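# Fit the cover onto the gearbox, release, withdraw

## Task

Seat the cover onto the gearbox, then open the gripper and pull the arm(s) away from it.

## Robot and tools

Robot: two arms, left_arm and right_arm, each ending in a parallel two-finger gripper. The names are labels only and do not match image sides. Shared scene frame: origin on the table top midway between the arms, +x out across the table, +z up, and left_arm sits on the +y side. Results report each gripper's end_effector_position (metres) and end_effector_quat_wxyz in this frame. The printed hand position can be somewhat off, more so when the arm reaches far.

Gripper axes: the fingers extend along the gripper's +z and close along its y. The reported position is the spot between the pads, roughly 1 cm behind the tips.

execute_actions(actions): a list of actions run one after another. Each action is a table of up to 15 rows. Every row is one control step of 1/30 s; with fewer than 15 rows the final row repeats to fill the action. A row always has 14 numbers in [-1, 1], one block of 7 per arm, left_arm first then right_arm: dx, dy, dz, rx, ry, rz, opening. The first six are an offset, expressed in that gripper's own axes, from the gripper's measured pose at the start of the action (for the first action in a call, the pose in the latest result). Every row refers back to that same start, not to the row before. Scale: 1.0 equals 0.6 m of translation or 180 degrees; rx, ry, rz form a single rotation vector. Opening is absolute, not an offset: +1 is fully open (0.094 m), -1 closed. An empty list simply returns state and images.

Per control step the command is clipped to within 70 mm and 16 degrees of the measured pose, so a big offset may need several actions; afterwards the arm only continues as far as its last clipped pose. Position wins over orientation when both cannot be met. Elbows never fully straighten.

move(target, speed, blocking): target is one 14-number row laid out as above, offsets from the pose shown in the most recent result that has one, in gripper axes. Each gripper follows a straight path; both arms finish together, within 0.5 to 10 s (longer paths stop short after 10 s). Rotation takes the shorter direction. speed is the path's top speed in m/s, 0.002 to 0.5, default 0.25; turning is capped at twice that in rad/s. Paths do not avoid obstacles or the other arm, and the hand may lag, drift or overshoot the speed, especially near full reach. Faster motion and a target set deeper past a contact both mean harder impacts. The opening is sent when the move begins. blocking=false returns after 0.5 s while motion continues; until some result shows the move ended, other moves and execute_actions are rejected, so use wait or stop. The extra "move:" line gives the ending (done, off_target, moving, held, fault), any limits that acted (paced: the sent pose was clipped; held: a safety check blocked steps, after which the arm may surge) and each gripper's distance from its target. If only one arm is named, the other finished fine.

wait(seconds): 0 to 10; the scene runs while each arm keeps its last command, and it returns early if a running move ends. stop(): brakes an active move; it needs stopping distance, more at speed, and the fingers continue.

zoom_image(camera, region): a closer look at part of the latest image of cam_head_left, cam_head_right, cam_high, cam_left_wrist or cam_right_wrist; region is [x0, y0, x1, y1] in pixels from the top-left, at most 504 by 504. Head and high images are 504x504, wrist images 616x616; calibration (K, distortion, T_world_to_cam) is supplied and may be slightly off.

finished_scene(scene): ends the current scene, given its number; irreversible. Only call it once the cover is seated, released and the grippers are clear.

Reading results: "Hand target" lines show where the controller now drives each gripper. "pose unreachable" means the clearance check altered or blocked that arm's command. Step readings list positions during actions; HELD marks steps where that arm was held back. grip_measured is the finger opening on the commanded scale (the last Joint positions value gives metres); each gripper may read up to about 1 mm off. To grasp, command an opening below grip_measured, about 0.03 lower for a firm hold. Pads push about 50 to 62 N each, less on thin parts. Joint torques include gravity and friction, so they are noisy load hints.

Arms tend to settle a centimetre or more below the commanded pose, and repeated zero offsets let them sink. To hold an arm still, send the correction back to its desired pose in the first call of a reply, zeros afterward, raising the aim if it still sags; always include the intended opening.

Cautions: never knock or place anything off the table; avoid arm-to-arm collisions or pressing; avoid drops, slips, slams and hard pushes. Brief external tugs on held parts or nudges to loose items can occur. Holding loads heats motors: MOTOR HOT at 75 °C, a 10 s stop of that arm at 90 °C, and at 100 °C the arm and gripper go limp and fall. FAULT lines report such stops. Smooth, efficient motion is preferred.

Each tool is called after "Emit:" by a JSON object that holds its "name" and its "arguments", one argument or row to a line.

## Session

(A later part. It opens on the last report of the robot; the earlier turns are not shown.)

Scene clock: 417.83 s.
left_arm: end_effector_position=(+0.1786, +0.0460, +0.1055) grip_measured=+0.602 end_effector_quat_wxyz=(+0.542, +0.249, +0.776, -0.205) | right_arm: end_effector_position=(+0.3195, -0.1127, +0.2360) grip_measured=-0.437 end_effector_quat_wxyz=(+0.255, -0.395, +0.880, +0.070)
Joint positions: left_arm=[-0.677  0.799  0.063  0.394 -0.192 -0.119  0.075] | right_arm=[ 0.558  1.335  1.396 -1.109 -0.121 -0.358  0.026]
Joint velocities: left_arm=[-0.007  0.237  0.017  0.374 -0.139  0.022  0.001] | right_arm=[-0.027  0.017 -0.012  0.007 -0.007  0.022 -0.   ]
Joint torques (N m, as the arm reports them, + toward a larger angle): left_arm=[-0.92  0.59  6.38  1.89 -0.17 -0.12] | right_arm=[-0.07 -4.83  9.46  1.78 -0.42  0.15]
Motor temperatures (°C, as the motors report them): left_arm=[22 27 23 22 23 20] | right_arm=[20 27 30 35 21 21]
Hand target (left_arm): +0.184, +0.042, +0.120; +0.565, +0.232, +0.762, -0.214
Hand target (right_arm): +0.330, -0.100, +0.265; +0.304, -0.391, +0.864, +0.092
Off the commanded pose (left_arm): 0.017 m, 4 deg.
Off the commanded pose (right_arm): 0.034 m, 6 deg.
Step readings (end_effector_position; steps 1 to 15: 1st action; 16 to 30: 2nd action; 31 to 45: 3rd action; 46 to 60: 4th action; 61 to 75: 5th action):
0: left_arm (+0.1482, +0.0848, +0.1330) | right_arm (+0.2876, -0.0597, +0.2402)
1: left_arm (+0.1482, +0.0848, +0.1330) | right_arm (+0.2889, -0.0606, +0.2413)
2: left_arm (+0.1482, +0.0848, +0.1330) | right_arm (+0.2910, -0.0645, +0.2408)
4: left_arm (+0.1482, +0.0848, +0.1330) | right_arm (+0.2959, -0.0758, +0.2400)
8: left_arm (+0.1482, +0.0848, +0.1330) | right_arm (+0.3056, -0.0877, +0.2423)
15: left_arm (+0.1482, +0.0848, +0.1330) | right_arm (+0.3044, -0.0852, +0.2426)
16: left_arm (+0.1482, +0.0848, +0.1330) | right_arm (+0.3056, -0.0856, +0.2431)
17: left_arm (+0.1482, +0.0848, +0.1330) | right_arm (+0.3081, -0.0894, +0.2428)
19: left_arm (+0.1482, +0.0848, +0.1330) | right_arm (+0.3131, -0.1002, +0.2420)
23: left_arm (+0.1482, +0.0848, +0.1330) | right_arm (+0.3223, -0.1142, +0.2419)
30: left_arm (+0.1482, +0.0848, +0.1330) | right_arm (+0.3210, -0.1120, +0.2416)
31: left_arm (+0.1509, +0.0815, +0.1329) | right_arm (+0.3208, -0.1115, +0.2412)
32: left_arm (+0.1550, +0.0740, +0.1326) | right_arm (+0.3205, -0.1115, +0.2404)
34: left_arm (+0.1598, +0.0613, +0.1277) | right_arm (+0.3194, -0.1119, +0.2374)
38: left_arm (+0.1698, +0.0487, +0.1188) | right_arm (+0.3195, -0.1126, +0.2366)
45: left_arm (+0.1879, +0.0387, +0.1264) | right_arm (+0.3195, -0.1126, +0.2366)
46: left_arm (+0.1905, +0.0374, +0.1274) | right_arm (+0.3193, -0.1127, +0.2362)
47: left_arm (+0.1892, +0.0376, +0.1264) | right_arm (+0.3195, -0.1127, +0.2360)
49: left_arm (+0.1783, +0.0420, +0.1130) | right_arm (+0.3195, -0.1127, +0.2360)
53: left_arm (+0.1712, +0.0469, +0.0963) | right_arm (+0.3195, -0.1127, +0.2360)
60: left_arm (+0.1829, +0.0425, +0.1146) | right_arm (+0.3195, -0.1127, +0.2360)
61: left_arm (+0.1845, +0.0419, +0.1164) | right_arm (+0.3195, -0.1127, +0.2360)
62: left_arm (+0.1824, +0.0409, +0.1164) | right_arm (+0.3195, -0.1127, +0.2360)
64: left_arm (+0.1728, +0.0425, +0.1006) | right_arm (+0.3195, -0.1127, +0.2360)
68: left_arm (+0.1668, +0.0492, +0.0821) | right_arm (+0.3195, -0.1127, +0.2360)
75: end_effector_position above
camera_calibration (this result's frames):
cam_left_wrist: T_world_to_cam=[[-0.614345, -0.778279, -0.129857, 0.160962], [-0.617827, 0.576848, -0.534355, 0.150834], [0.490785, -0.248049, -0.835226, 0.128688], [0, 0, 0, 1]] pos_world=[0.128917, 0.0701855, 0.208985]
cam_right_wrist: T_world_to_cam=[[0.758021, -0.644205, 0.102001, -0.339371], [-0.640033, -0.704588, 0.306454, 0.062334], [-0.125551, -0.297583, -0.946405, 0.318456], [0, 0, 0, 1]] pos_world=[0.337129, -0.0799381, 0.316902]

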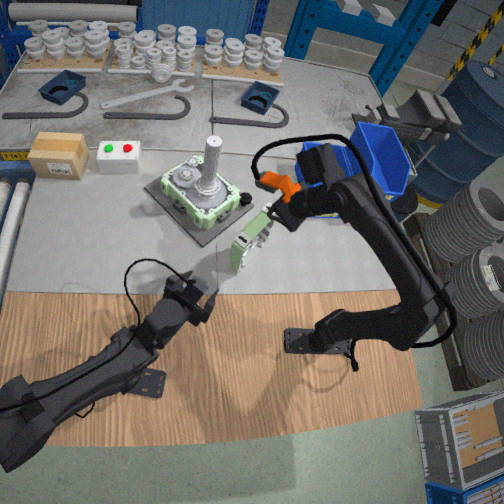

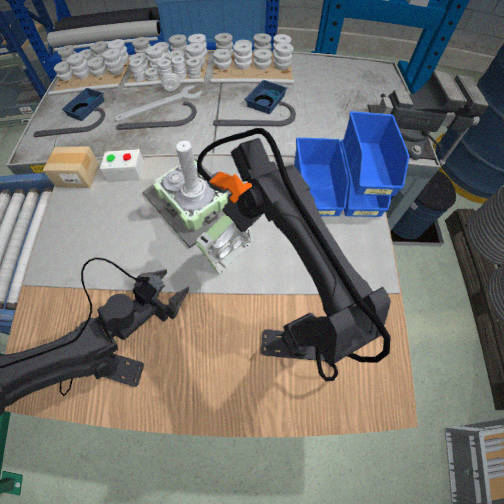

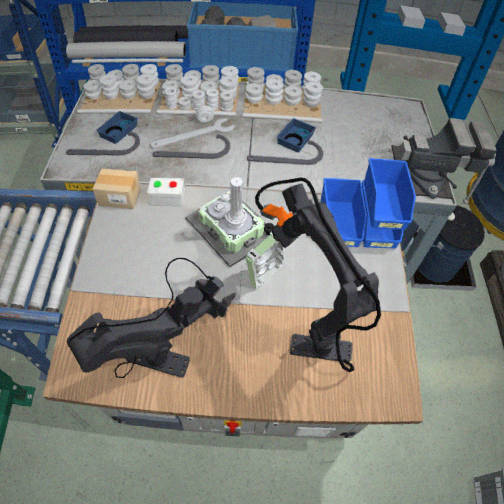

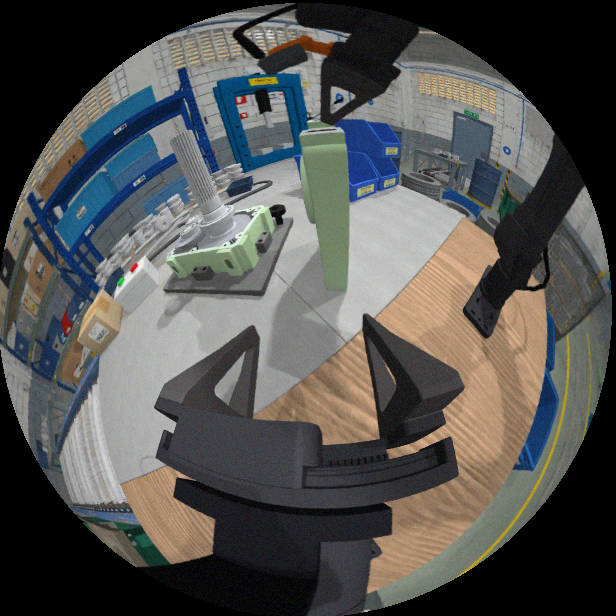

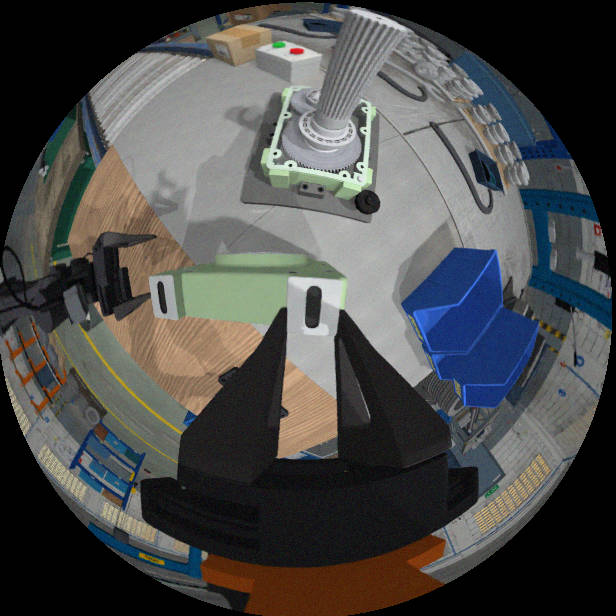

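Emit:
{"name": "execute_actions", "arguments": {
  "actions": [
    [[-0.03,-0.03,0.06,0,-0.02,0,0.6,-0.051,-0.003,-0.024,0,-0.036,0,-0.6]],
    [[-0.03,-0.02,0.055,0,-0.01,0,0.6,-0.051,-0.003,-0.024,0,-0.036,0,-0.6]],
    [[-0.005,0,0,0,0,0,0.6,-0.051,-0.003,-0.024,0,-0.036,0,-0.6]]
  ]
}}

Scene clock: 422.83 s.
left_arm: end_effector_position=(+0.2101, -0.0048, +0.0840) grip_measured=+0.602 end_effector_quat_wxyz=(+0.531, +0.260, +0.784, -0.189) | right_arm: end_effector_position=(+0.3195, -0.1127, +0.2360) grip_measured=-0.437 end_effector_quat_wxyz=(+0.255, -0.395, +0.880, +0.070)
Joint positions: left_arm=[-0.727  1.381  0.21   0.785 -0.243 -0.119  0.075] | right_arm=[ 0.558  1.335  1.396 -1.109 -0.121 -0.358  0.026]
Joint velocities: left_arm=[-0.012  0.012 -0.007 -0.081  0.022  0.051 -0.   ] | right_arm=[-0.007  0.007 -0.017 -0.066 -0.007  0.022 -0.001]
Joint torques (N m, as the arm reports them, + toward a larger angle): left_arm=[ 0.2  -5.12  5.4   1.54 -0.1   0.  ] | right_arm=[-0.06 -4.83  9.48  1.78 -0.42  0.15]
Motor temperatures (°C, as the motors report them): left_arm=[22 27 24 23 23 20] | right_arm=[20 27 30 35 21 21]
Hand target (left_arm): +0.212, -0.006, +0.089; +0.535, +0.259, +0.781, -0.192
Hand target (right_arm): +0.330, -0.100, +0.265; +0.304, -0.391, +0.864, +0.092
Off the commanded pose (left_arm): 0.006 m, 1 deg.
Off the commanded pose (right_arm): 0.034 m, 6 deg.
Step readings (end_effector_position; steps 1 to 15: 1st action; 16 to 30: 2nd action; 31 to 45: 3rd action):
0: left_arm (+0.1832, +0.0456, +0.1135) | right_arm (+0.3195, -0.1127, +0.2360)
1: left_arm (+0.1837, +0.0435, +0.1121) | right_arm (+0.3195, -0.1127, +0.2360)
2: left_arm (+0.1839, +0.0370, +0.1075) | right_arm (+0.3195, -0.1127, +0.2360)
4: left_arm (+0.1846, +0.0263, +0.0949) | right_arm (+0.3195, -0.1127, +0.2360)
8: left_arm (+0.1882, +0.0221, +0.0824) | right_arm (+0.3195, -0.1127, +0.2360)
15: left_arm (+0.1939, +0.0172, +0.0945) | right_arm (+0.3195, -0.1127, +0.2360)
16: left_arm (+0.1957, +0.0151, +0.0942) | right_arm (+0.3195, -0.1127, +0.2360)
17: left_arm (+0.1993, +0.0101, +0.0914) | right_arm (+0.3195, -0.1127, +0.2360)
19: left_arm (+0.2059, +0.0008, +0.0859) | right_arm (+0.3195, -0.1127, +0.2360)
23: left_arm (+0.2094, -0.0039, +0.0817) | right_arm (+0.3195, -0.1127, +0.2360)
30: left_arm (+0.2108, -0.0057, +0.0865) | right_arm (+0.3195, -0.1127, +0.2360)
31: left_arm (+0.2108, -0.0057, +0.0866) | right_arm (+0.3195, -0.1127, +0.2360)
32: left_arm (+0.2107, -0.0056, +0.0863) | right_arm (+0.3195, -0.1127, +0.2360)
34: left_arm (+0.2105, -0.0053, +0.0853) | right_arm (+0.3195, -0.1127, +0.2360)
38: left_arm (+0.2102, -0.0050, +0.0844) | right_arm (+0.3195, -0.1127, +0.2360)
45: end_effector_position above
camera_calibration (this result's frames):
cam_left_wrist: T_world_to_cam=[[-0.617472, -0.77084, -0.156632, 0.140906], [-0.623809, 0.60118, -0.499444, 0.186569], [0.479156, -0.210684, -0.852069, 0.086615], [0, 0, 0, 1]] pos_world=[0.161887, 0.014703, 0.189053]
cam_right_wrist: T_world_to_cam=[[0.758021, -0.644205, 0.102001, -0.339371], [-0.640033, -0.704588, 0.306454, 0.062334], [-0.125551, -0.297583, -0.946405, 0.318456], [0, 0, 0, 1]] pos_world=[0.337129, -0.0799381, 0.316902]

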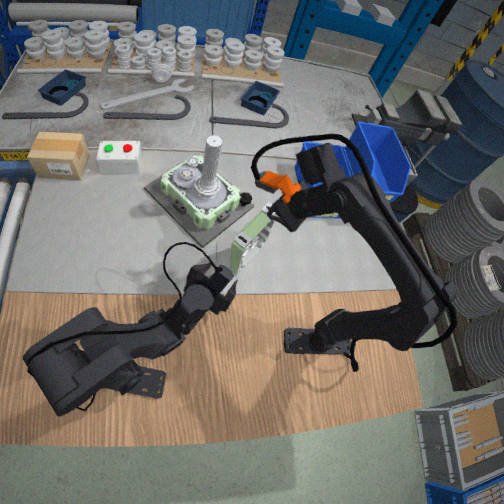

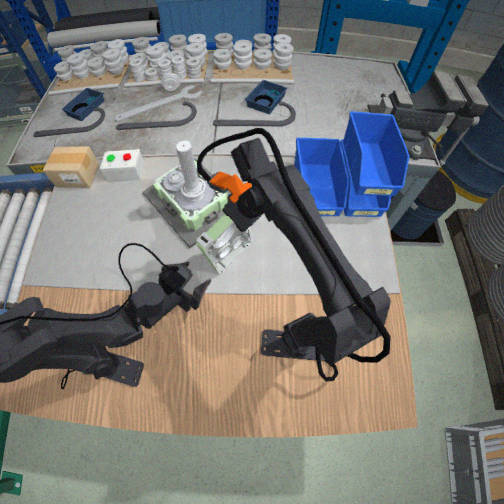

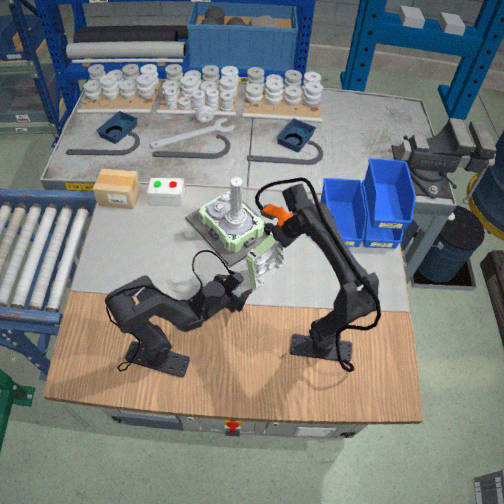

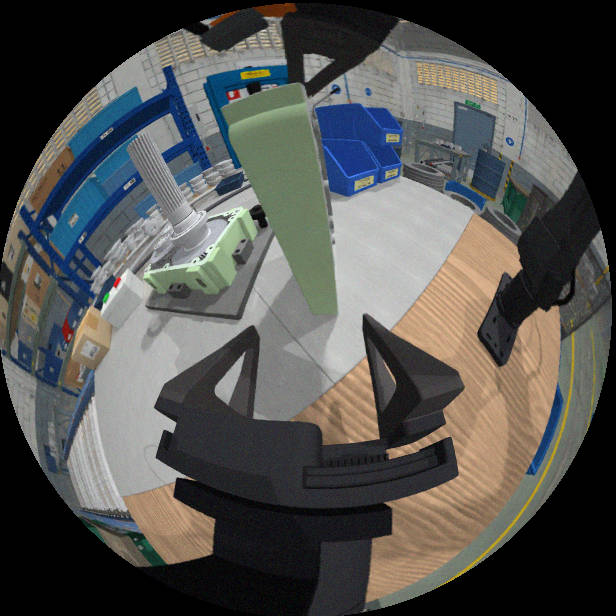

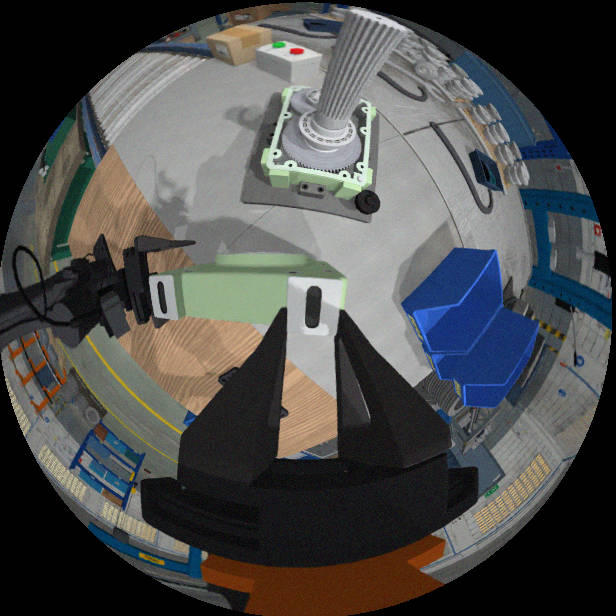

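Emit:
{"name": "execute_actions", "arguments": {
  "actions": [
    [[-0.035,0,0.04,0,-0.04,-0.05,0.6,-0.051,-0.003,-0.024,0,-0.036,0,-0.6]],
    [[-0.03,0,0.045,0,-0.03,0,0.6,-0.051,-0.003,-0.024,0,-0.036,0,-0.6]],
    [[-0.008,0,0,0,-0.005,0,0.6,-0.051,-0.003,-0.024,0,-0.036,0,-0.6]]
  ]
}}

Scene clock: 427.87 s.
left_arm: end_effector_position=(+0.2450, -0.0306, +0.0779) grip_measured=+0.602 end_effector_quat_wxyz=(+0.562, +0.199, +0.769, -0.231) | right_arm: end_effector_position=(+0.3195, -0.1127, +0.2360) grip_measured=-0.437 end_effector_quat_wxyz=(+0.255, -0.395, +0.880, +0.070)
Joint positions: left_arm=[-0.693  1.739  0.296  1.17  -0.237 -0.203  0.075] | right_arm=[ 0.558  1.335  1.396 -1.109 -0.121 -0.358  0.026]
Joint velocities: left_arm=[ 0.002 -0.002 -0.002  0.022  0.037 -0.066 -0.001] | right_arm=[-0.017  0.002  0.007 -0.022  0.037  0.007 -0.   ]
Joint torques (N m, as the arm reports them, + toward a larger angle): left_arm=[ 0.22 -6.67  3.76  1.77 -0.09  0.03] | right_arm=[-0.03 -4.82  9.47  1.78 -0.41  0.15]
Motor temperatures (°C, as the motors report them): left_arm=[22 27 23 23 23 20] | right_arm=[20 27 30 35 21 21]
Hand target (left_arm): +0.246, -0.031, +0.082; +0.568, +0.198, +0.765, -0.233
Hand target (right_arm): +0.330, -0.100, +0.265; +0.304, -0.391, +0.864, +0.092
Off the commanded pose (left_arm): 0.005 m, 1 deg.
Off the commanded pose (right_arm): 0.034 m, 6 deg.
Step readings (end_effector_position; steps 1 to 15: 1st action; 16 to 30: 2nd action; 31 to 45: 3rd action):
0: left_arm (+0.2101, -0.0048, +0.0839) | right_arm (+0.3195, -0.1127, +0.2360)
1: left_arm (+0.2114, -0.0060, +0.0837) | right_arm (+0.3195, -0.1127, +0.2360)
2: left_arm (+0.2153, -0.0082, +0.0821) | right_arm (+0.3195, -0.1127, +0.2360)
4: left_arm (+0.2210, -0.0117, +0.0756) | right_arm (+0.3195, -0.1127, +0.2360)
8: left_arm (+0.2233, -0.0143, +0.0699) | right_arm (+0.3195, -0.1127, +0.2360)
15: left_arm (+0.2269, -0.0189, +0.0821) | right_arm (+0.3195, -0.1127, +0.2360)
16: left_arm (+0.2289, -0.0202, +0.0826) | right_arm (+0.3195, -0.1127, +0.2360)
17: left_arm (+0.2337, -0.0231, +0.0813) | right_arm (+0.3195, -0.1127, +0.2360)
19: left_arm (+0.2412, -0.0273, +0.0750) | right_arm (+0.3195, -0.1127, +0.2360)
23: left_arm (+0.2435, -0.0284, +0.0695) | right_arm (+0.3195, -0.1127, +0.2360)
30: left_arm (+0.2450, -0.0306, +0.0777) | right_arm (+0.3195, -0.1127, +0.2360)
31: left_arm (+0.2450, -0.0306, +0.0779) | right_arm (+0.3195, -0.1127, +0.2360)
32: left_arm (+0.2450, -0.0306, +0.0779) | right_arm (+0.3195, -0.1127, +0.2360)
34: left_arm (+0.2450, -0.0306, +0.0779) | right_arm (+0.3195, -0.1127, +0.2360)
38: left_arm (+0.2450, -0.0306, +0.0779) | right_arm (+0.3195, -0.1127, +0.2360)
45: end_effector_position above
camera_calibration (this result's frames):
cam_left_wrist: T_world_to_cam=[[-0.571626, -0.81918, -0.0467758, 0.120379], [-0.642749, 0.482489, -0.595044, 0.229269], [0.510017, -0.310078, -0.80233, 0.0448548], [0, 0, 0, 1]] pos_world=[0.193298, 0.00190072, 0.178045]
cam_right_wrist: T_world_to_cam=[[0.758021, -0.644205, 0.102001, -0.339371], [-0.640033, -0.704588, 0.306454, 0.062334], [-0.125551, -0.297583, -0.946405, 0.318456], [0, 0, 0, 1]] pos_world=[0.337129, -0.0799381, 0.316902]

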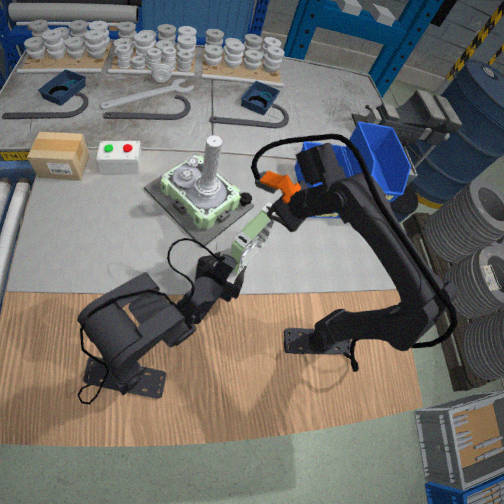

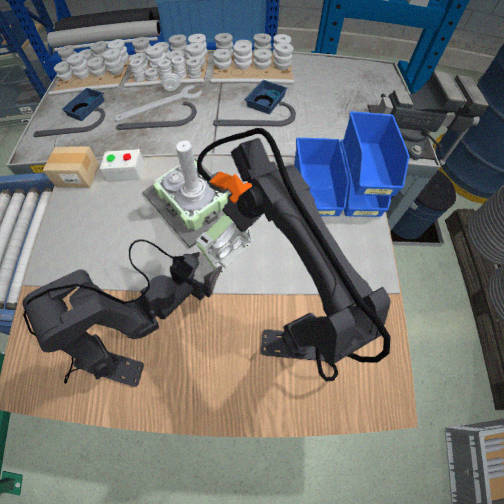

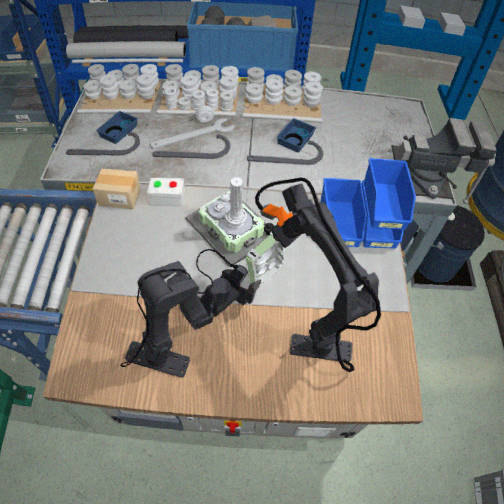

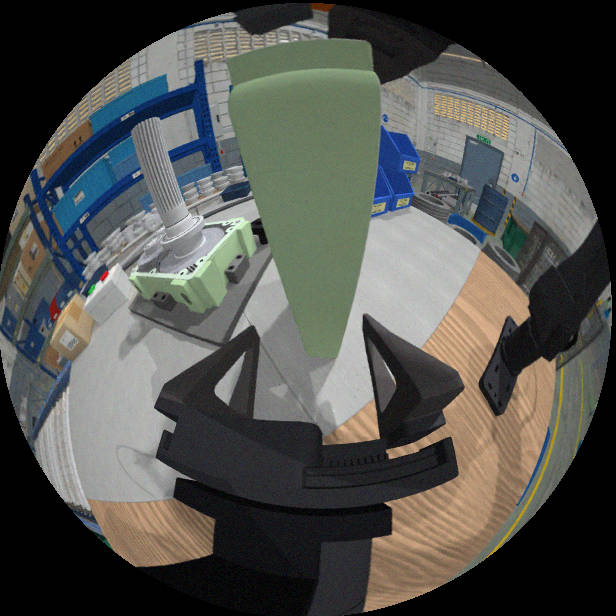

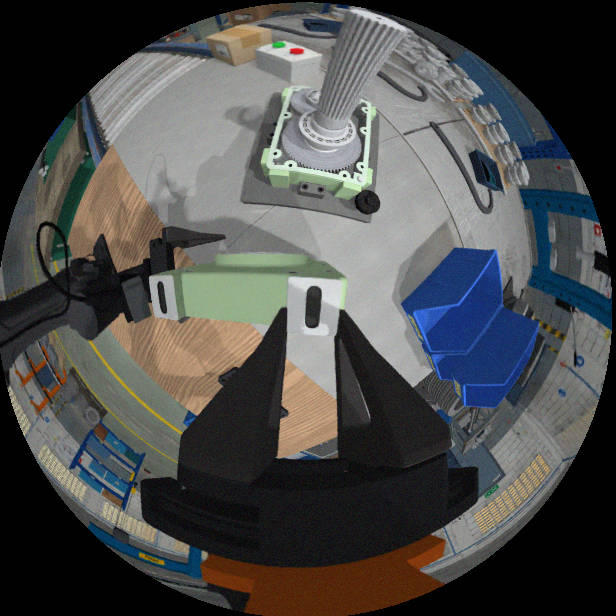

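Emit:
{"name": "execute_actions", "arguments": {
  "actions": [
    [[-0.02,0,0.0,0,-0.07,0,0.6,-0.051,-0.003,-0.024,0,-0.036,0,-0.6]],
    [[-0.02,0,0.04,0,-0.02,0,0.6,-0.051,-0.003,-0.024,0,-0.036,0,-0.6]],
    [[-0.008,0,0,0,-0.005,0,0.6,-0.051,-0.003,-0.024,0,-0.036,0,-0.6]],
    [[-0.008,0,0,0,-0.005,0,-0.7,-0.051,-0.003,-0.024,0,-0.036,0,-0.6]],
    [[-0.008,0,0,0,-0.005,0,-0.7,-0.051,-0.003,-0.024,0,-0.036,0,-0.6]]
  ]
}}

Scene clock: 435.77 s.
left_arm: end_effector_position=(+0.2591, -0.0472, +0.0766) grip_measured=-0.374 end_effector_quat_wxyz=(+0.617, +0.205, +0.720, -0.242) | right_arm: end_effector_position=(+0.3241, -0.1074, +0.2356) grip_measured=-0.437 end_effector_quat_wxyz=(+0.259, -0.386, +0.882, +0.080)
Joint positions: left_arm=[-0.691  2.015  0.348  1.541 -0.235 -0.126  0.029] | right_arm=[ 0.56   1.348  1.398 -1.086 -0.132 -0.333  0.026]
Joint velocities: left_arm=[ 0.002 -0.007  0.012 -0.007 -0.007  0.037 -0.001] | right_arm=[-0.012  0.017 -0.002  0.022  0.022  0.022 -0.   ]
Joint torques (N m, as the arm reports them, + toward a larger angle): left_arm=[ 0.11 -8.06  2.69  1.77 -0.08 -0.03] | right_arm=[-0.11 -5.1   9.41  1.81 -0.41  0.1 ]
Motor temperatures (°C, as the motors report them): left_arm=[22 27 23 24 23 20] | right_arm=[20 27 30 35 21 21]
Hand target (left_arm): +0.260, -0.047, +0.081; +0.622, +0.201, +0.716, -0.244
Hand target (right_arm): +0.335, -0.095, +0.264; +0.309, -0.384, +0.864, +0.100
Off the commanded pose (left_arm): 0.005 m, 1 deg.
Off the commanded pose (right_arm): 0.034 m, 6 deg.
Step readings (end_effector_position; steps 1 to 15: 1st action; 16 to 30: 2nd action; 31 to 45: 3rd action; 46 to 60: 4th action; 61 to 75: 5th action):
0: left_arm (+0.2450, -0.0306, +0.0779) | right_arm (+0.3195, -0.1127, +0.2360)
1: left_arm (+0.2457, -0.0304, +0.0792) | right_arm (+0.3195, -0.1127, +0.2360)
2: left_arm (+0.2469, -0.0307, +0.0800) | right_arm (+0.3195, -0.1127, +0.2360)
4: left_arm (+0.2471, -0.0298, +0.0702) | right_arm (+0.3195, -0.1127, +0.2360)
8: left_arm (+0.2468, -0.0270, +0.0603) | right_arm (+0.3195, -0.1127, +0.2360)
15: left_arm (+0.2497, -0.0286, +0.0784) | right_arm (+0.3195, -0.1127, +0.2360)
16: left_arm (+0.2514, -0.0299, +0.0793) | right_arm (+0.3195, -0.1127, +0.2360)
17: left_arm (+0.2556, -0.0327, +0.0795) | right_arm (+0.3195, -0.1127, +0.2360)
19: left_arm (+0.2632, -0.0372, +0.0784) | right_arm (+0.3195, -0.1127, +0.2360)
23: left_arm (+0.2658, -0.0389, +0.0765) | right_arm (+0.3195, -0.1127, +0.2360)
30: left_arm (+0.2657, -0.0392, +0.0771) | right_arm (+0.3195, -0.1127, +0.2360)
31: left_arm (+0.2657, -0.0392, +0.0771) | right_arm (+0.3195, -0.1127, +0.2360)
32: left_arm (+0.2657, -0.0392, +0.0771) | right_arm (+0.3195, -0.1127, +0.2360)
34: left_arm (+0.2657, -0.0392, +0.0771) | right_arm (+0.3195, -0.1127, +0.2360)
38: left_arm (+0.2657, -0.0392, +0.0771) | right_arm (+0.3195, -0.1127, +0.2360)
45: left_arm (+0.2657, -0.0392, +0.0771) | right_arm (+0.3195, -0.1127, +0.2360)
46: left_arm (+0.2657, -0.0392, +0.0771) | right_arm (+0.3195, -0.1127, +0.2360)
47: left_arm (+0.2650, -0.0402, +0.0771) | right_arm (+0.3195, -0.1127, +0.2360)
49: left_arm (+0.2619, -0.0440, +0.0774) | right_arm (+0.3205, -0.1102, +0.2354)
53: left_arm (+0.2594, -0.0469, +0.0766) | right_arm (+0.3240, -0.1074, +0.2356)
60: left_arm (+0.2594, -0.0469, +0.0766) | right_arm (+0.3240, -0.1074, +0.2356)
61: left_arm (+0.2591, -0.0472, +0.0766) | right_arm (+0.3240, -0.1074, +0.2356)
62: left_arm (+0.2591, -0.0472, +0.0766) | right_arm (+0.3240, -0.1074, +0.2356)
64: left_arm (+0.2591, -0.0472, +0.0766) | right_arm (+0.3240, -0.1074, +0.2356)
68: left_arm (+0.2591, -0.0472, +0.0766) | right_arm (+0.3241, -0.1074, +0.2356)
75: end_effector_position above
camera_calibration (this result's frames):
cam_left_wrist: T_world_to_cam=[[-0.57489, -0.814122, -0.0818966, 0.118488], [-0.546335, 0.456438, -0.702269, 0.227533], [0.609114, -0.358985, -0.707185, -0.00382356], [0, 0, 0, 1]] pos_world=[0.194756, -0.00876334, 0.166789]
cam_right_wrist: T_world_to_cam=[[0.749901, -0.656078, 0.0849073, -0.333996], [-0.648324, -0.703296, 0.291635, 0.0754435], [-0.131621, -0.273745, -0.952754, 0.326296], [0, 0, 0, 1]] pos_world=[0.342323, -0.0767466, 0.317236]

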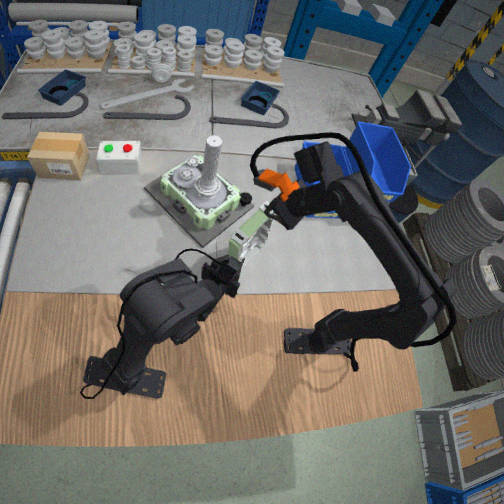

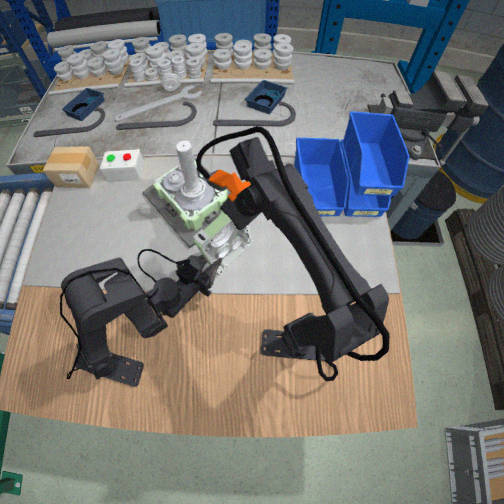

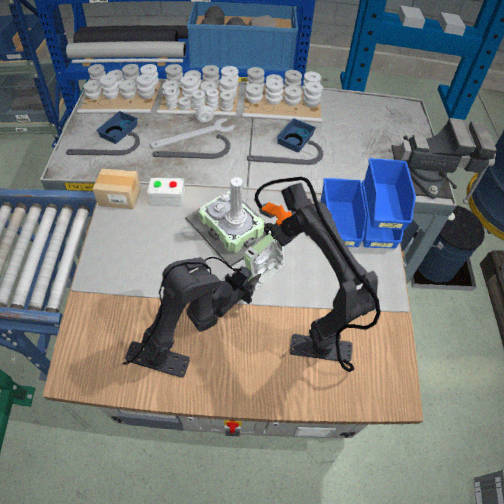

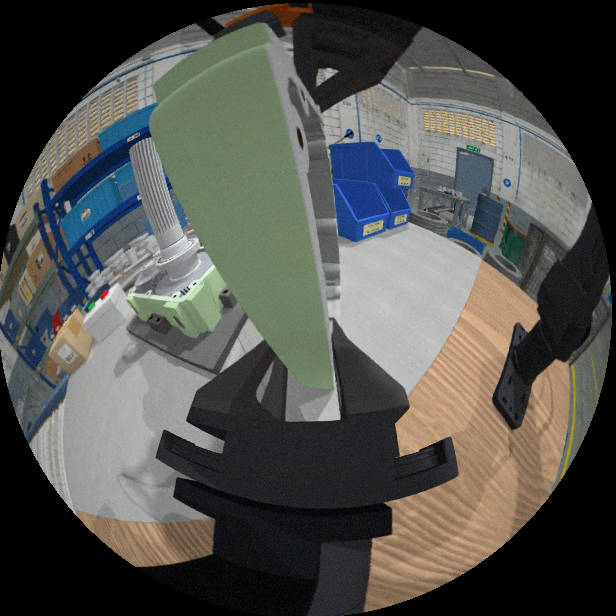

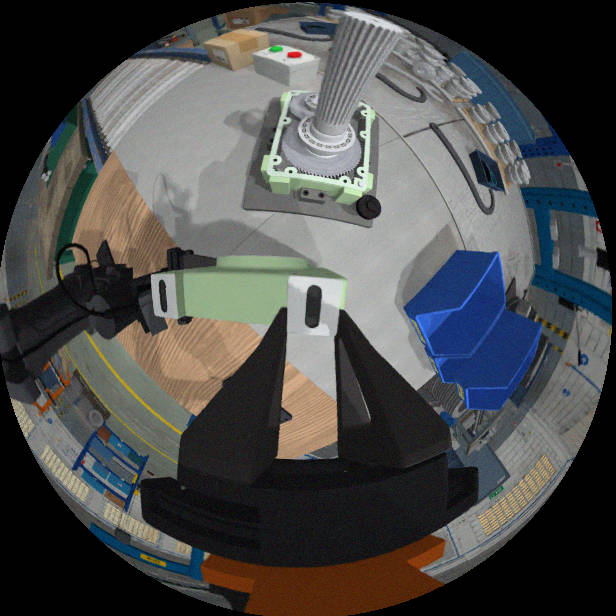

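Emit:
{"name": "execute_actions", "arguments": {
  "actions": [
    [[-0.09,-0.02,-0.01,0,-0.02,0,-0.7,-0.072,-0.007,-0.09,0,-0.04,0,-0.6]],
    [[-0.09,-0.02,-0.01,0,-0.02,0,-0.7,-0.072,-0.007,-0.09,0,-0.04,0,-0.6]],
    [[-0.09,-0.02,-0.01,0,-0.02,0,-0.7,-0.072,-0.007,-0.09,0,-0.04,0,-0.6]]
  ]
}}

Scene clock: 443.20 s.
left_arm: end_effector_position=(+0.2534, -0.0480, +0.1915) grip_measured=-0.374 end_effector_quat_wxyz=(+0.650, +0.181, +0.704, -0.221) | right_arm: end_effector_position=(+0.3220, -0.1038, +0.3491) grip_measured=-0.437 end_effector_quat_wxyz=(+0.265, -0.403, +0.871, +0.098)
Joint positions: left_arm=[-0.764  1.446  0.442  0.943 -0.382 -0.099  0.029] | right_arm=[ 0.544  1.574  2.108 -1.56  -0.185 -0.374  0.026]
Joint velocities: left_arm=[ 0.007  0.007 -0.002 -0.227 -0.051  0.066 -0.001] | right_arm=[ 0.022  0.1   -0.007 -0.051 -0.022 -0.066 -0.   ]
Joint torques (N m, as the arm reports them, + toward a larger angle): left_arm=[-1.65 -7.21  5.97  1.73  0.47  0.36] | right_arm=[-1.1  -6.81  8.97  1.21 -0.18  0.43]
Motor temperatures (°C, as the motors report them): left_arm=[22 28 23 25 23 20] | right_arm=[20 27 31 35 21 21]
Hand target (left_arm): +0.243, -0.059, +0.201; +0.652, +0.205, +0.690, -0.236
Hand target (right_arm): +0.322, -0.108, +0.372; +0.298, -0.381, +0.869, +0.106
Off the commanded pose (left_arm): 0.018 m, 4 deg.
Off the commanded pose (right_arm): 0.024 m, 5 deg.
Step readings (end_effector_position; steps 1 to 15: 1st action; 16 to 30: 2nd action; 31 to 45: 3rd action):
0: left_arm (+0.2591, -0.0472, +0.0766) | right_arm (+0.3241, -0.1074, +0.2356)
1: left_arm (+0.2585, -0.0480, +0.0795) | right_arm (+0.3230, -0.1082, +0.2387)
2: left_arm (+0.2566, -0.0489, +0.0842) | right_arm (+0.3222, -0.1095, +0.2423)
4: left_arm (+0.2555, -0.0492, +0.0990) | right_arm (+0.3215, -0.1098, +0.2573)
8: left_arm (+0.2556, -0.0481, +0.1160) | right_arm (+0.3195, -0.1083, +0.2755)
15: left_arm (+0.2534, -0.0492, +0.1108) | right_arm (+0.3176, -0.1111, +0.2696)
16: left_arm (+0.2527, -0.0493, +0.1131) | right_arm (+0.3163, -0.1120, +0.2718)
17: left_arm (+0.2502, -0.0500, +0.1188) | right_arm (+0.3160, -0.1127, +0.2757)
19: left_arm (+0.2487, -0.0488, +0.1337) | right_arm (+0.3155, -0.1110, +0.2908)
23: left_arm (+0.2502, -0.0508, +0.1532) | right_arm (+0.3129, -0.1110, +0.3123)
30: left_arm (+0.2492, -0.0516, +0.1471) | right_arm (+0.3134, -0.1144, +0.3044)
31: left_arm (+0.2485, -0.0519, +0.1488) | right_arm (+0.3121, -0.1153, +0.3062)
32: left_arm (+0.2462, -0.0528, +0.1549) | right_arm (+0.3128, -0.1156, +0.3109)
34: left_arm (+0.2457, -0.0514, +0.1704) | right_arm (+0.3133, -0.1130, +0.3263)
38: left_arm (+0.2502, -0.0512, +0.1937) | right_arm (+0.3160, -0.1083, +0.3522)
45: end_effector_position above
camera_calibration (this result's frames):
cam_left_wrist: T_world_to_cam=[[-0.510329, -0.854193, -0.0995882, 0.109175], [-0.529082, 0.403149, -0.746688, 0.307085], [0.677965, -0.328366, -0.657677, 0.0552055], [0, 0, 0, 1]] pos_world=[0.180761, -0.012417, 0.276477]
cam_right_wrist: T_world_to_cam=[[0.779145, -0.622973, 0.0695593, -0.340345], [-0.616275, -0.740986, 0.266731, 0.0379889], [-0.114624, -0.25069, -0.961258, 0.43502], [0, 0, 0, 1]] pos_world=[0.338453, -0.0748215, 0.431708]

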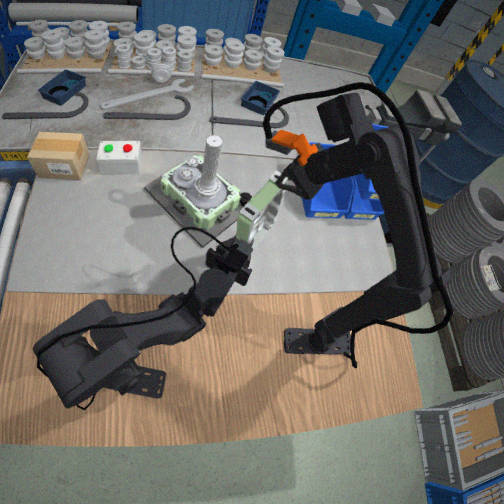

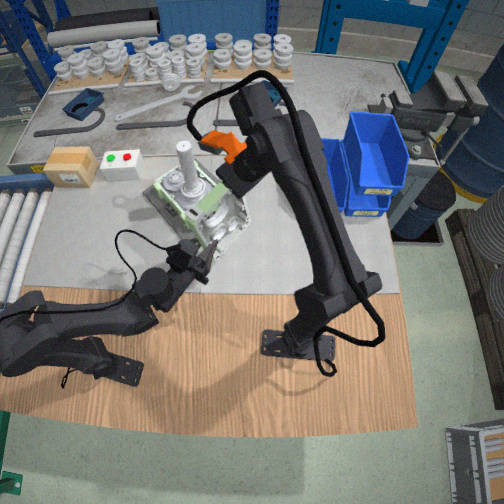

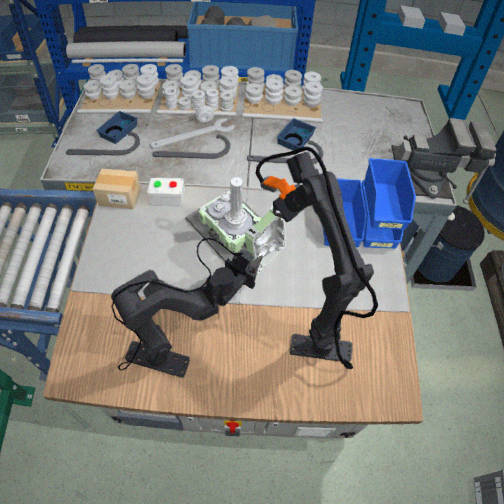

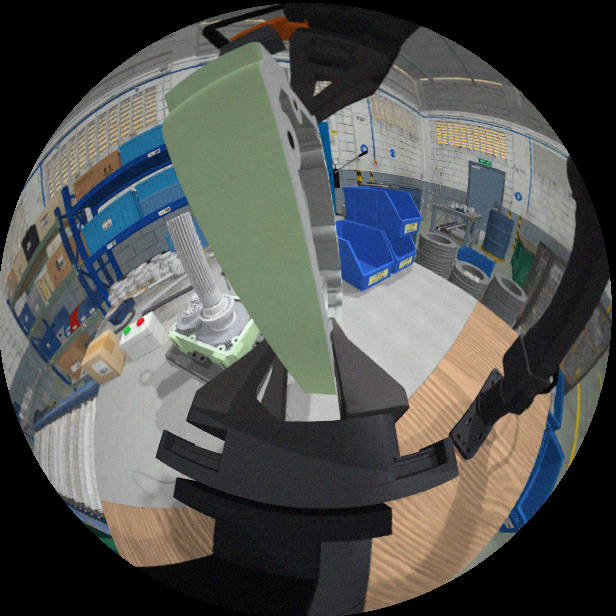

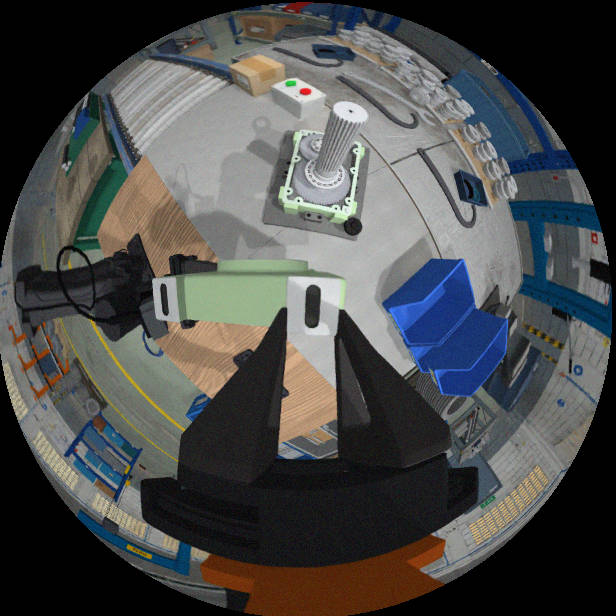

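Swing, three steps.

Emit:
{"name": "execute_actions", "arguments": {
  "actions": [
    [[-0.02,0.065,0,0,-0.01,0.075,-0.7,-0.025,0,-0.035,0,-0.085,0,-0.6]],
    [[-0.02,0.065,0,0,-0.01,0.075,-0.7,-0.03,0,-0.03,0,-0.085,0,-0.6]],
    [[-0.02,0.07,0,-0.005,-0.01,0.075,-0.7,-0.035,0,-0.025,0,-0.06,0,-0.6]]
  ]
}}

Scene clock: 448.40 s.
left_arm: end_effector_position=(+0.2988, +0.0130, +0.1858) grip_measured=-0.375 end_effector_quat_wxyz=(+0.661, +0.419, +0.619, -0.062) | right_arm: end_effector_position=(+0.3140, -0.1156, +0.3087) grip_measured=-0.437 end_effector_quat_wxyz=(+0.345, -0.328, +0.861, +0.180)
Joint positions: left_arm=[-0.357  1.364  0.429  0.815  0.133  0.518  0.029] | right_arm=[ 0.42   1.225  1.474 -1.093 -0.371 -0.271  0.026]
Joint velocities: left_arm=[ 0.007  0.007  0.002 -0.022  0.037  0.081 -0.   ] | right_arm=[-0.002 -0.027 -0.007  0.007  0.007  0.051  0.001]
Joint torques (N m, as the arm reports them, + toward a larger angle): left_arm=[ 2.08 -7.48  7.46  1.75 -0.23  0.5 ] | right_arm=[-1.28 -7.44  7.19  2.49 -0.54 -0.15]
Motor temperatures (°C, as the motors report them): left_arm=[22 28 23 25 23 20] | right_arm=[20 28 30 35 21 21]
Hand target (left_arm): +0.308, +0.022, +0.211; +0.686, +0.415, +0.597, -0.027
Hand target (right_arm): +0.317, -0.114, +0.350; +0.420, -0.339, +0.821, +0.187
Off the commanded pose (left_arm): 0.029 m, 6 deg.
Off the commanded pose (right_arm): 0.041 m, 10 deg.
Step readings (end_effector_position; steps 1 to 15: 1st action; 16 to 30: 2nd action; 31 to 45: 3rd action):
0: left_arm (+0.2537, -0.0474, +0.1903) | right_arm (+0.3228, -0.1031, +0.3477)
1: left_arm (+0.2561, -0.0444, +0.1897) | right_arm (+0.3222, -0.1035, +0.3465)
2: left_arm (+0.2603, -0.0380, +0.1865) | right_arm (+0.3194, -0.1071, +0.3422)
4: left_arm (+0.2641, -0.0315, +0.1844) | right_arm (+0.3178, -0.1099, +0.3374)
8: left_arm (+0.2688, -0.0265, +0.1850) | right_arm (+0.3177, -0.1110, +0.3369)
15: left_arm (+0.2705, -0.0246, +0.1862) | right_arm (+0.3184, -0.1101, +0.3375)
16: left_arm (+0.2725, -0.0225, +0.1866) | right_arm (+0.3191, -0.1103, +0.3360)
17: left_arm (+0.2771, -0.0170, +0.1855) | right_arm (+0.3178, -0.1131, +0.3315)
19: left_arm (+0.2818, -0.0111, +0.1847) | right_arm (+0.3171, -0.1153, +0.3265)
23: left_arm (+0.2849, -0.0064, +0.1848) | right_arm (+0.3162, -0.1157, +0.3236)
30: left_arm (+0.2862, -0.0045, +0.1854) | right_arm (+0.3166, -0.1146, +0.3239)
31: left_arm (+0.2876, -0.0024, +0.1854) | right_arm (+0.3169, -0.1149, +0.3224)
32: left_arm (+0.2910, +0.0024, +0.1856) | right_arm (+0.3151, -0.1159, +0.3181)
34: left_arm (+0.2951, +0.0090, +0.1850) | right_arm (+0.3147, -0.1152, +0.3125)
38: left_arm (+0.2985, +0.0134, +0.1838) | right_arm (+0.3153, -0.1147, +0.3074)
45: end_effector_position above
camera_calibration (this result's frames):
cam_left_wrist: T_world_to_cam=[[-0.517248, -0.584428, -0.625219, 0.280077], [-0.236242, 0.799653, -0.552037, 0.173437], [0.822584, -0.137838, -0.551685, -0.0247418], [0, 0, 0, 1]] pos_world=[0.206194, 0.0215849, 0.257203]
cam_right_wrist: T_world_to_cam=[[0.716419, -0.696061, -0.0473629, -0.291313], [-0.69488, -0.717973, 0.0407018, 0.132214], [-0.0623362, 0.00375199, -0.998048, 0.416634], [0, 0, 0, 1]] pos_world=[0.326547, -0.109409, 0.396642]

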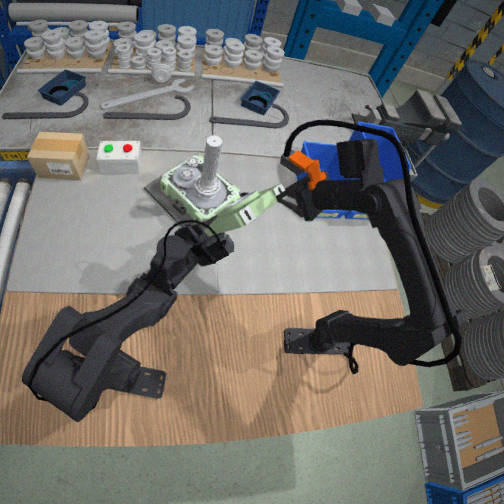

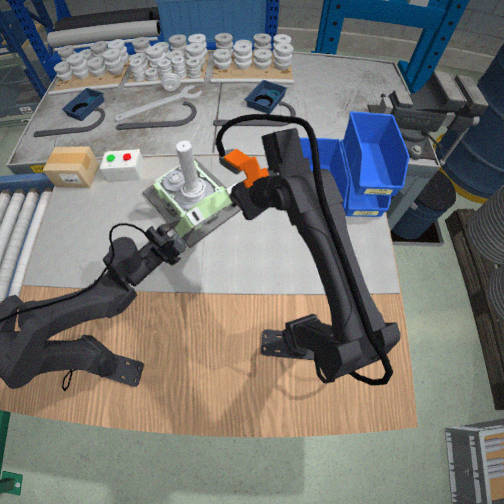

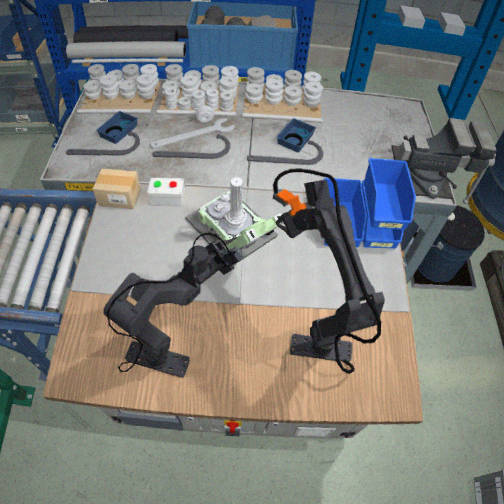

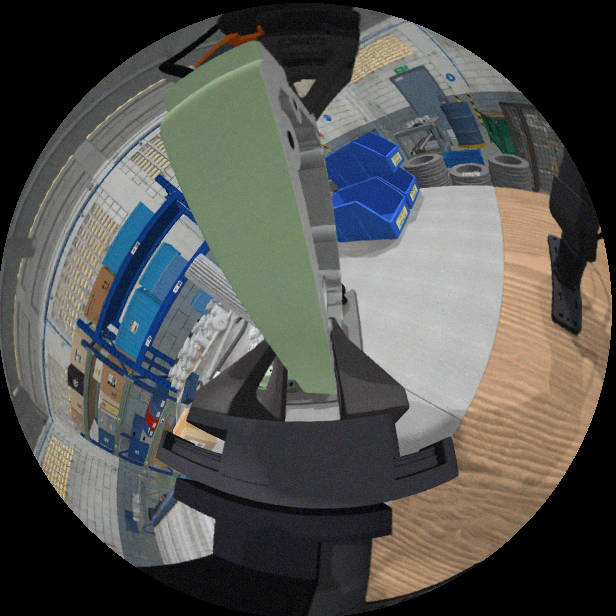

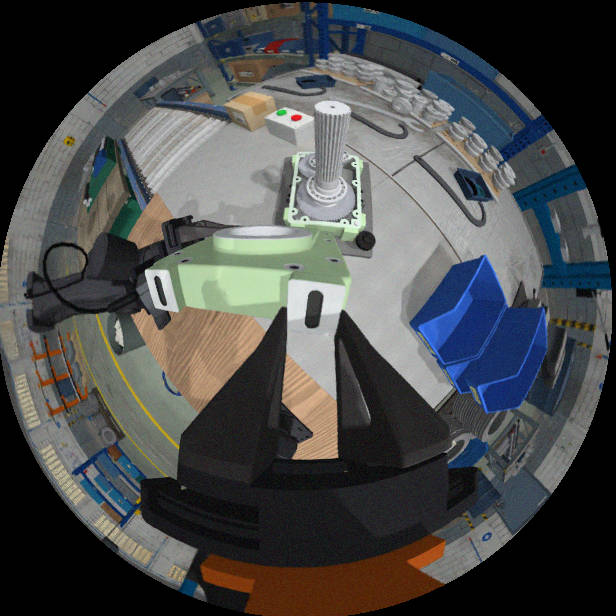

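Emit:
{"name": "execute_actions", "arguments": {
  "actions": [
    [[-0.064,0.088,0,-0.015,-0.028,0.075,-0.7,-0.065,0.005,-0.063,0,-0.06,0,-0.6]],
    [[-0.056,0.099,0,-0.02,-0.023,0.075,-0.7,-0.065,0.005,-0.063,0,-0.055,0,-0.6]],
    [[-0.046,0.108,0,-0.025,-0.018,0.075,-0.7,-0.065,0.005,-0.063,0,-0.055,0,-0.6]]
  ]
}}

Scene clock: 453.27 s.
left_arm: end_effector_position=(+0.3379, +0.0271, +0.2581) grip_measured=-0.375 end_effector_quat_wxyz=(+0.657, +0.563, +0.501, +0.027) | right_arm: end_effector_position=(+0.3107, -0.1274, +0.3351) grip_measured=-0.437 end_effector_quat_wxyz=(+0.364, -0.263, +0.864, +0.227)
Joint positions: left_arm=[-0.157  1.329  0.757  0.422  0.444  0.949  0.029] | right_arm=[ 0.332  1.191  1.511 -1.108 -0.47  -0.165  0.026]
Joint velocities: left_arm=[-0.002 -0.002  0.002 -0.037  0.051  0.007 -0.   ] | right_arm=[-0.002 -0.012 -0.012 -0.051  0.022  0.022 -0.001]
Joint torques (N m, as the arm reports them, + toward a larger angle): left_arm=[ 2.58 -6.72  9.2   2.29 -0.09  0.7 ] | right_arm=[-1.73 -6.12  9.1   2.22 -0.44  0.11]
Motor temperatures (°C, as the motors report them): left_arm=[22 28 24 25 23 20] | right_arm=[20 28 30 35 21 21]
Hand target (left_arm): +0.348, +0.039, +0.295; +0.690, +0.555, +0.457, +0.085
Hand target (right_arm): +0.310, -0.130, +0.378; +0.430, -0.265, +0.831, +0.231
Off the commanded pose (left_arm): 0.042 m, 9 deg.
Off the commanded pose (right_arm): 0.044 m, 9 deg.
Step readings (end_effector_position; steps 1 to 15: 1st action; 16 to 30: 2nd action; 31 to 45: 3rd action):
0: left_arm (+0.2989, +0.0131, +0.1857) | right_arm (+0.3139, -0.1156, +0.3088)
1: left_arm (+0.3001, +0.0139, +0.1879) | right_arm (+0.3136, -0.1163, +0.3090)
2: left_arm (+0.3026, +0.0157, +0.1912) | right_arm (+0.3125, -0.1178, +0.3082)
4: left_arm (+0.3081, +0.0195, +0.2001) | right_arm (+0.3129, -0.1180, +0.3120)
8: left_arm (+0.3130, +0.0215, +0.2094) | right_arm (+0.3124, -0.1185, +0.3178)
15: left_arm (+0.3131, +0.0212, +0.2090) | right_arm (+0.3120, -0.1188, +0.3173)
16: left_arm (+0.3143, +0.0217, +0.2106) | right_arm (+0.3118, -0.1197, +0.3169)
17: left_arm (+0.3168, +0.0225, +0.2135) | right_arm (+0.3110, -0.1216, +0.3156)
19: left_arm (+0.3222, +0.0241, +0.2216) | right_arm (+0.3121, -0.1226, +0.3184)
23: left_arm (+0.3270, +0.0253, +0.2315) | right_arm (+0.3122, -0.1231, +0.3247)
30: left_arm (+0.3269, +0.0250, +0.2311) | right_arm (+0.3114, -0.1234, +0.3245)
31: left_arm (+0.3280, +0.0252, +0.2330) | right_arm (+0.3113, -0.1243, +0.3242)
32: left_arm (+0.3297, +0.0252, +0.2365) | right_arm (+0.3106, -0.1261, +0.3232)
34: left_arm (+0.3339, +0.0261, +0.2458) | right_arm (+0.3115, -0.1272, +0.3268)
38: left_arm (+0.3381, +0.0272, +0.2580) | right_arm (+0.3114, -0.1272, +0.3352)
45: end_effector_position above
camera_calibration (this result's frames):
cam_left_wrist: T_world_to_cam=[[-0.403341, -0.289104, -0.868179, 0.369954], [0.016485, 0.946328, -0.322786, 0.0627719], [0.914901, -0.144505, -0.376927, -0.0911958], [0, 0, 0, 1]] pos_world=[0.231618, 0.034374, 0.307074]
cam_right_wrist: T_world_to_cam=[[0.648691, -0.743367, -0.163115, -0.24211], [-0.756767, -0.652761, -0.0347412, 0.173187], [-0.0806499, 0.145977, -0.985995, 0.462616], [0, 0, 0, 1]] pos_world=[0.325426, -0.134458, 0.422662]

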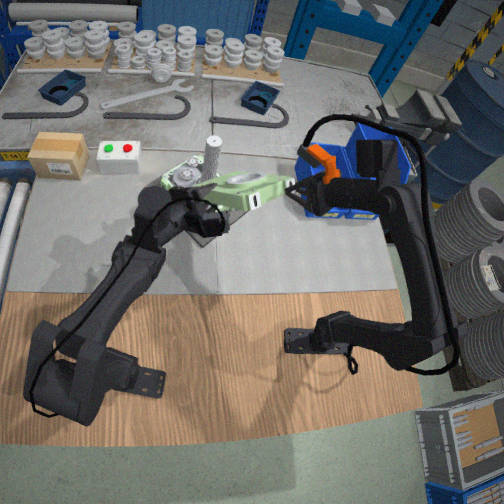

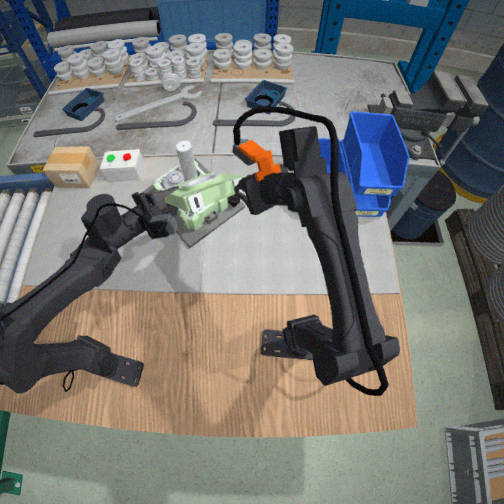

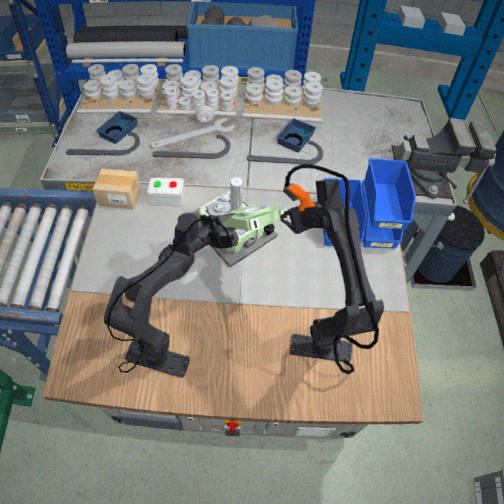

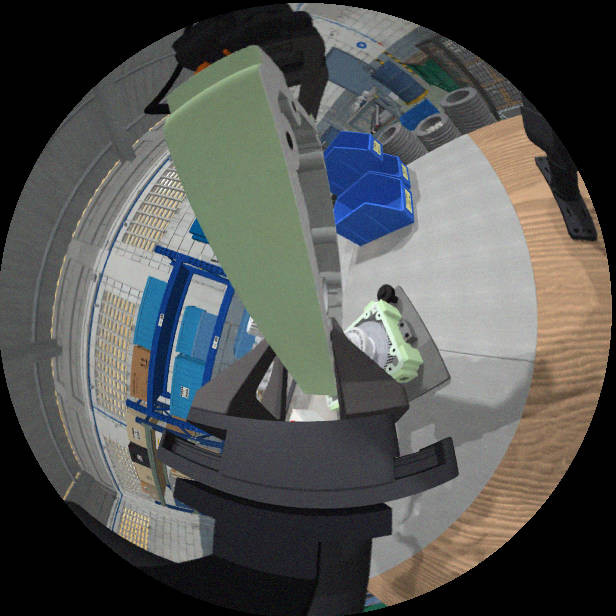

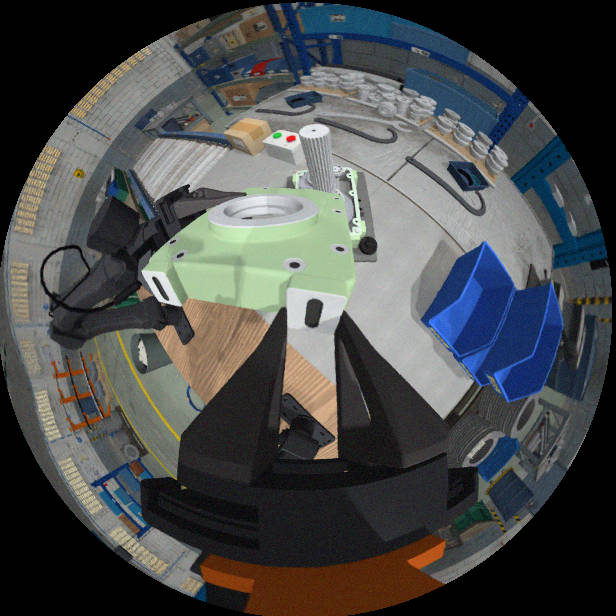

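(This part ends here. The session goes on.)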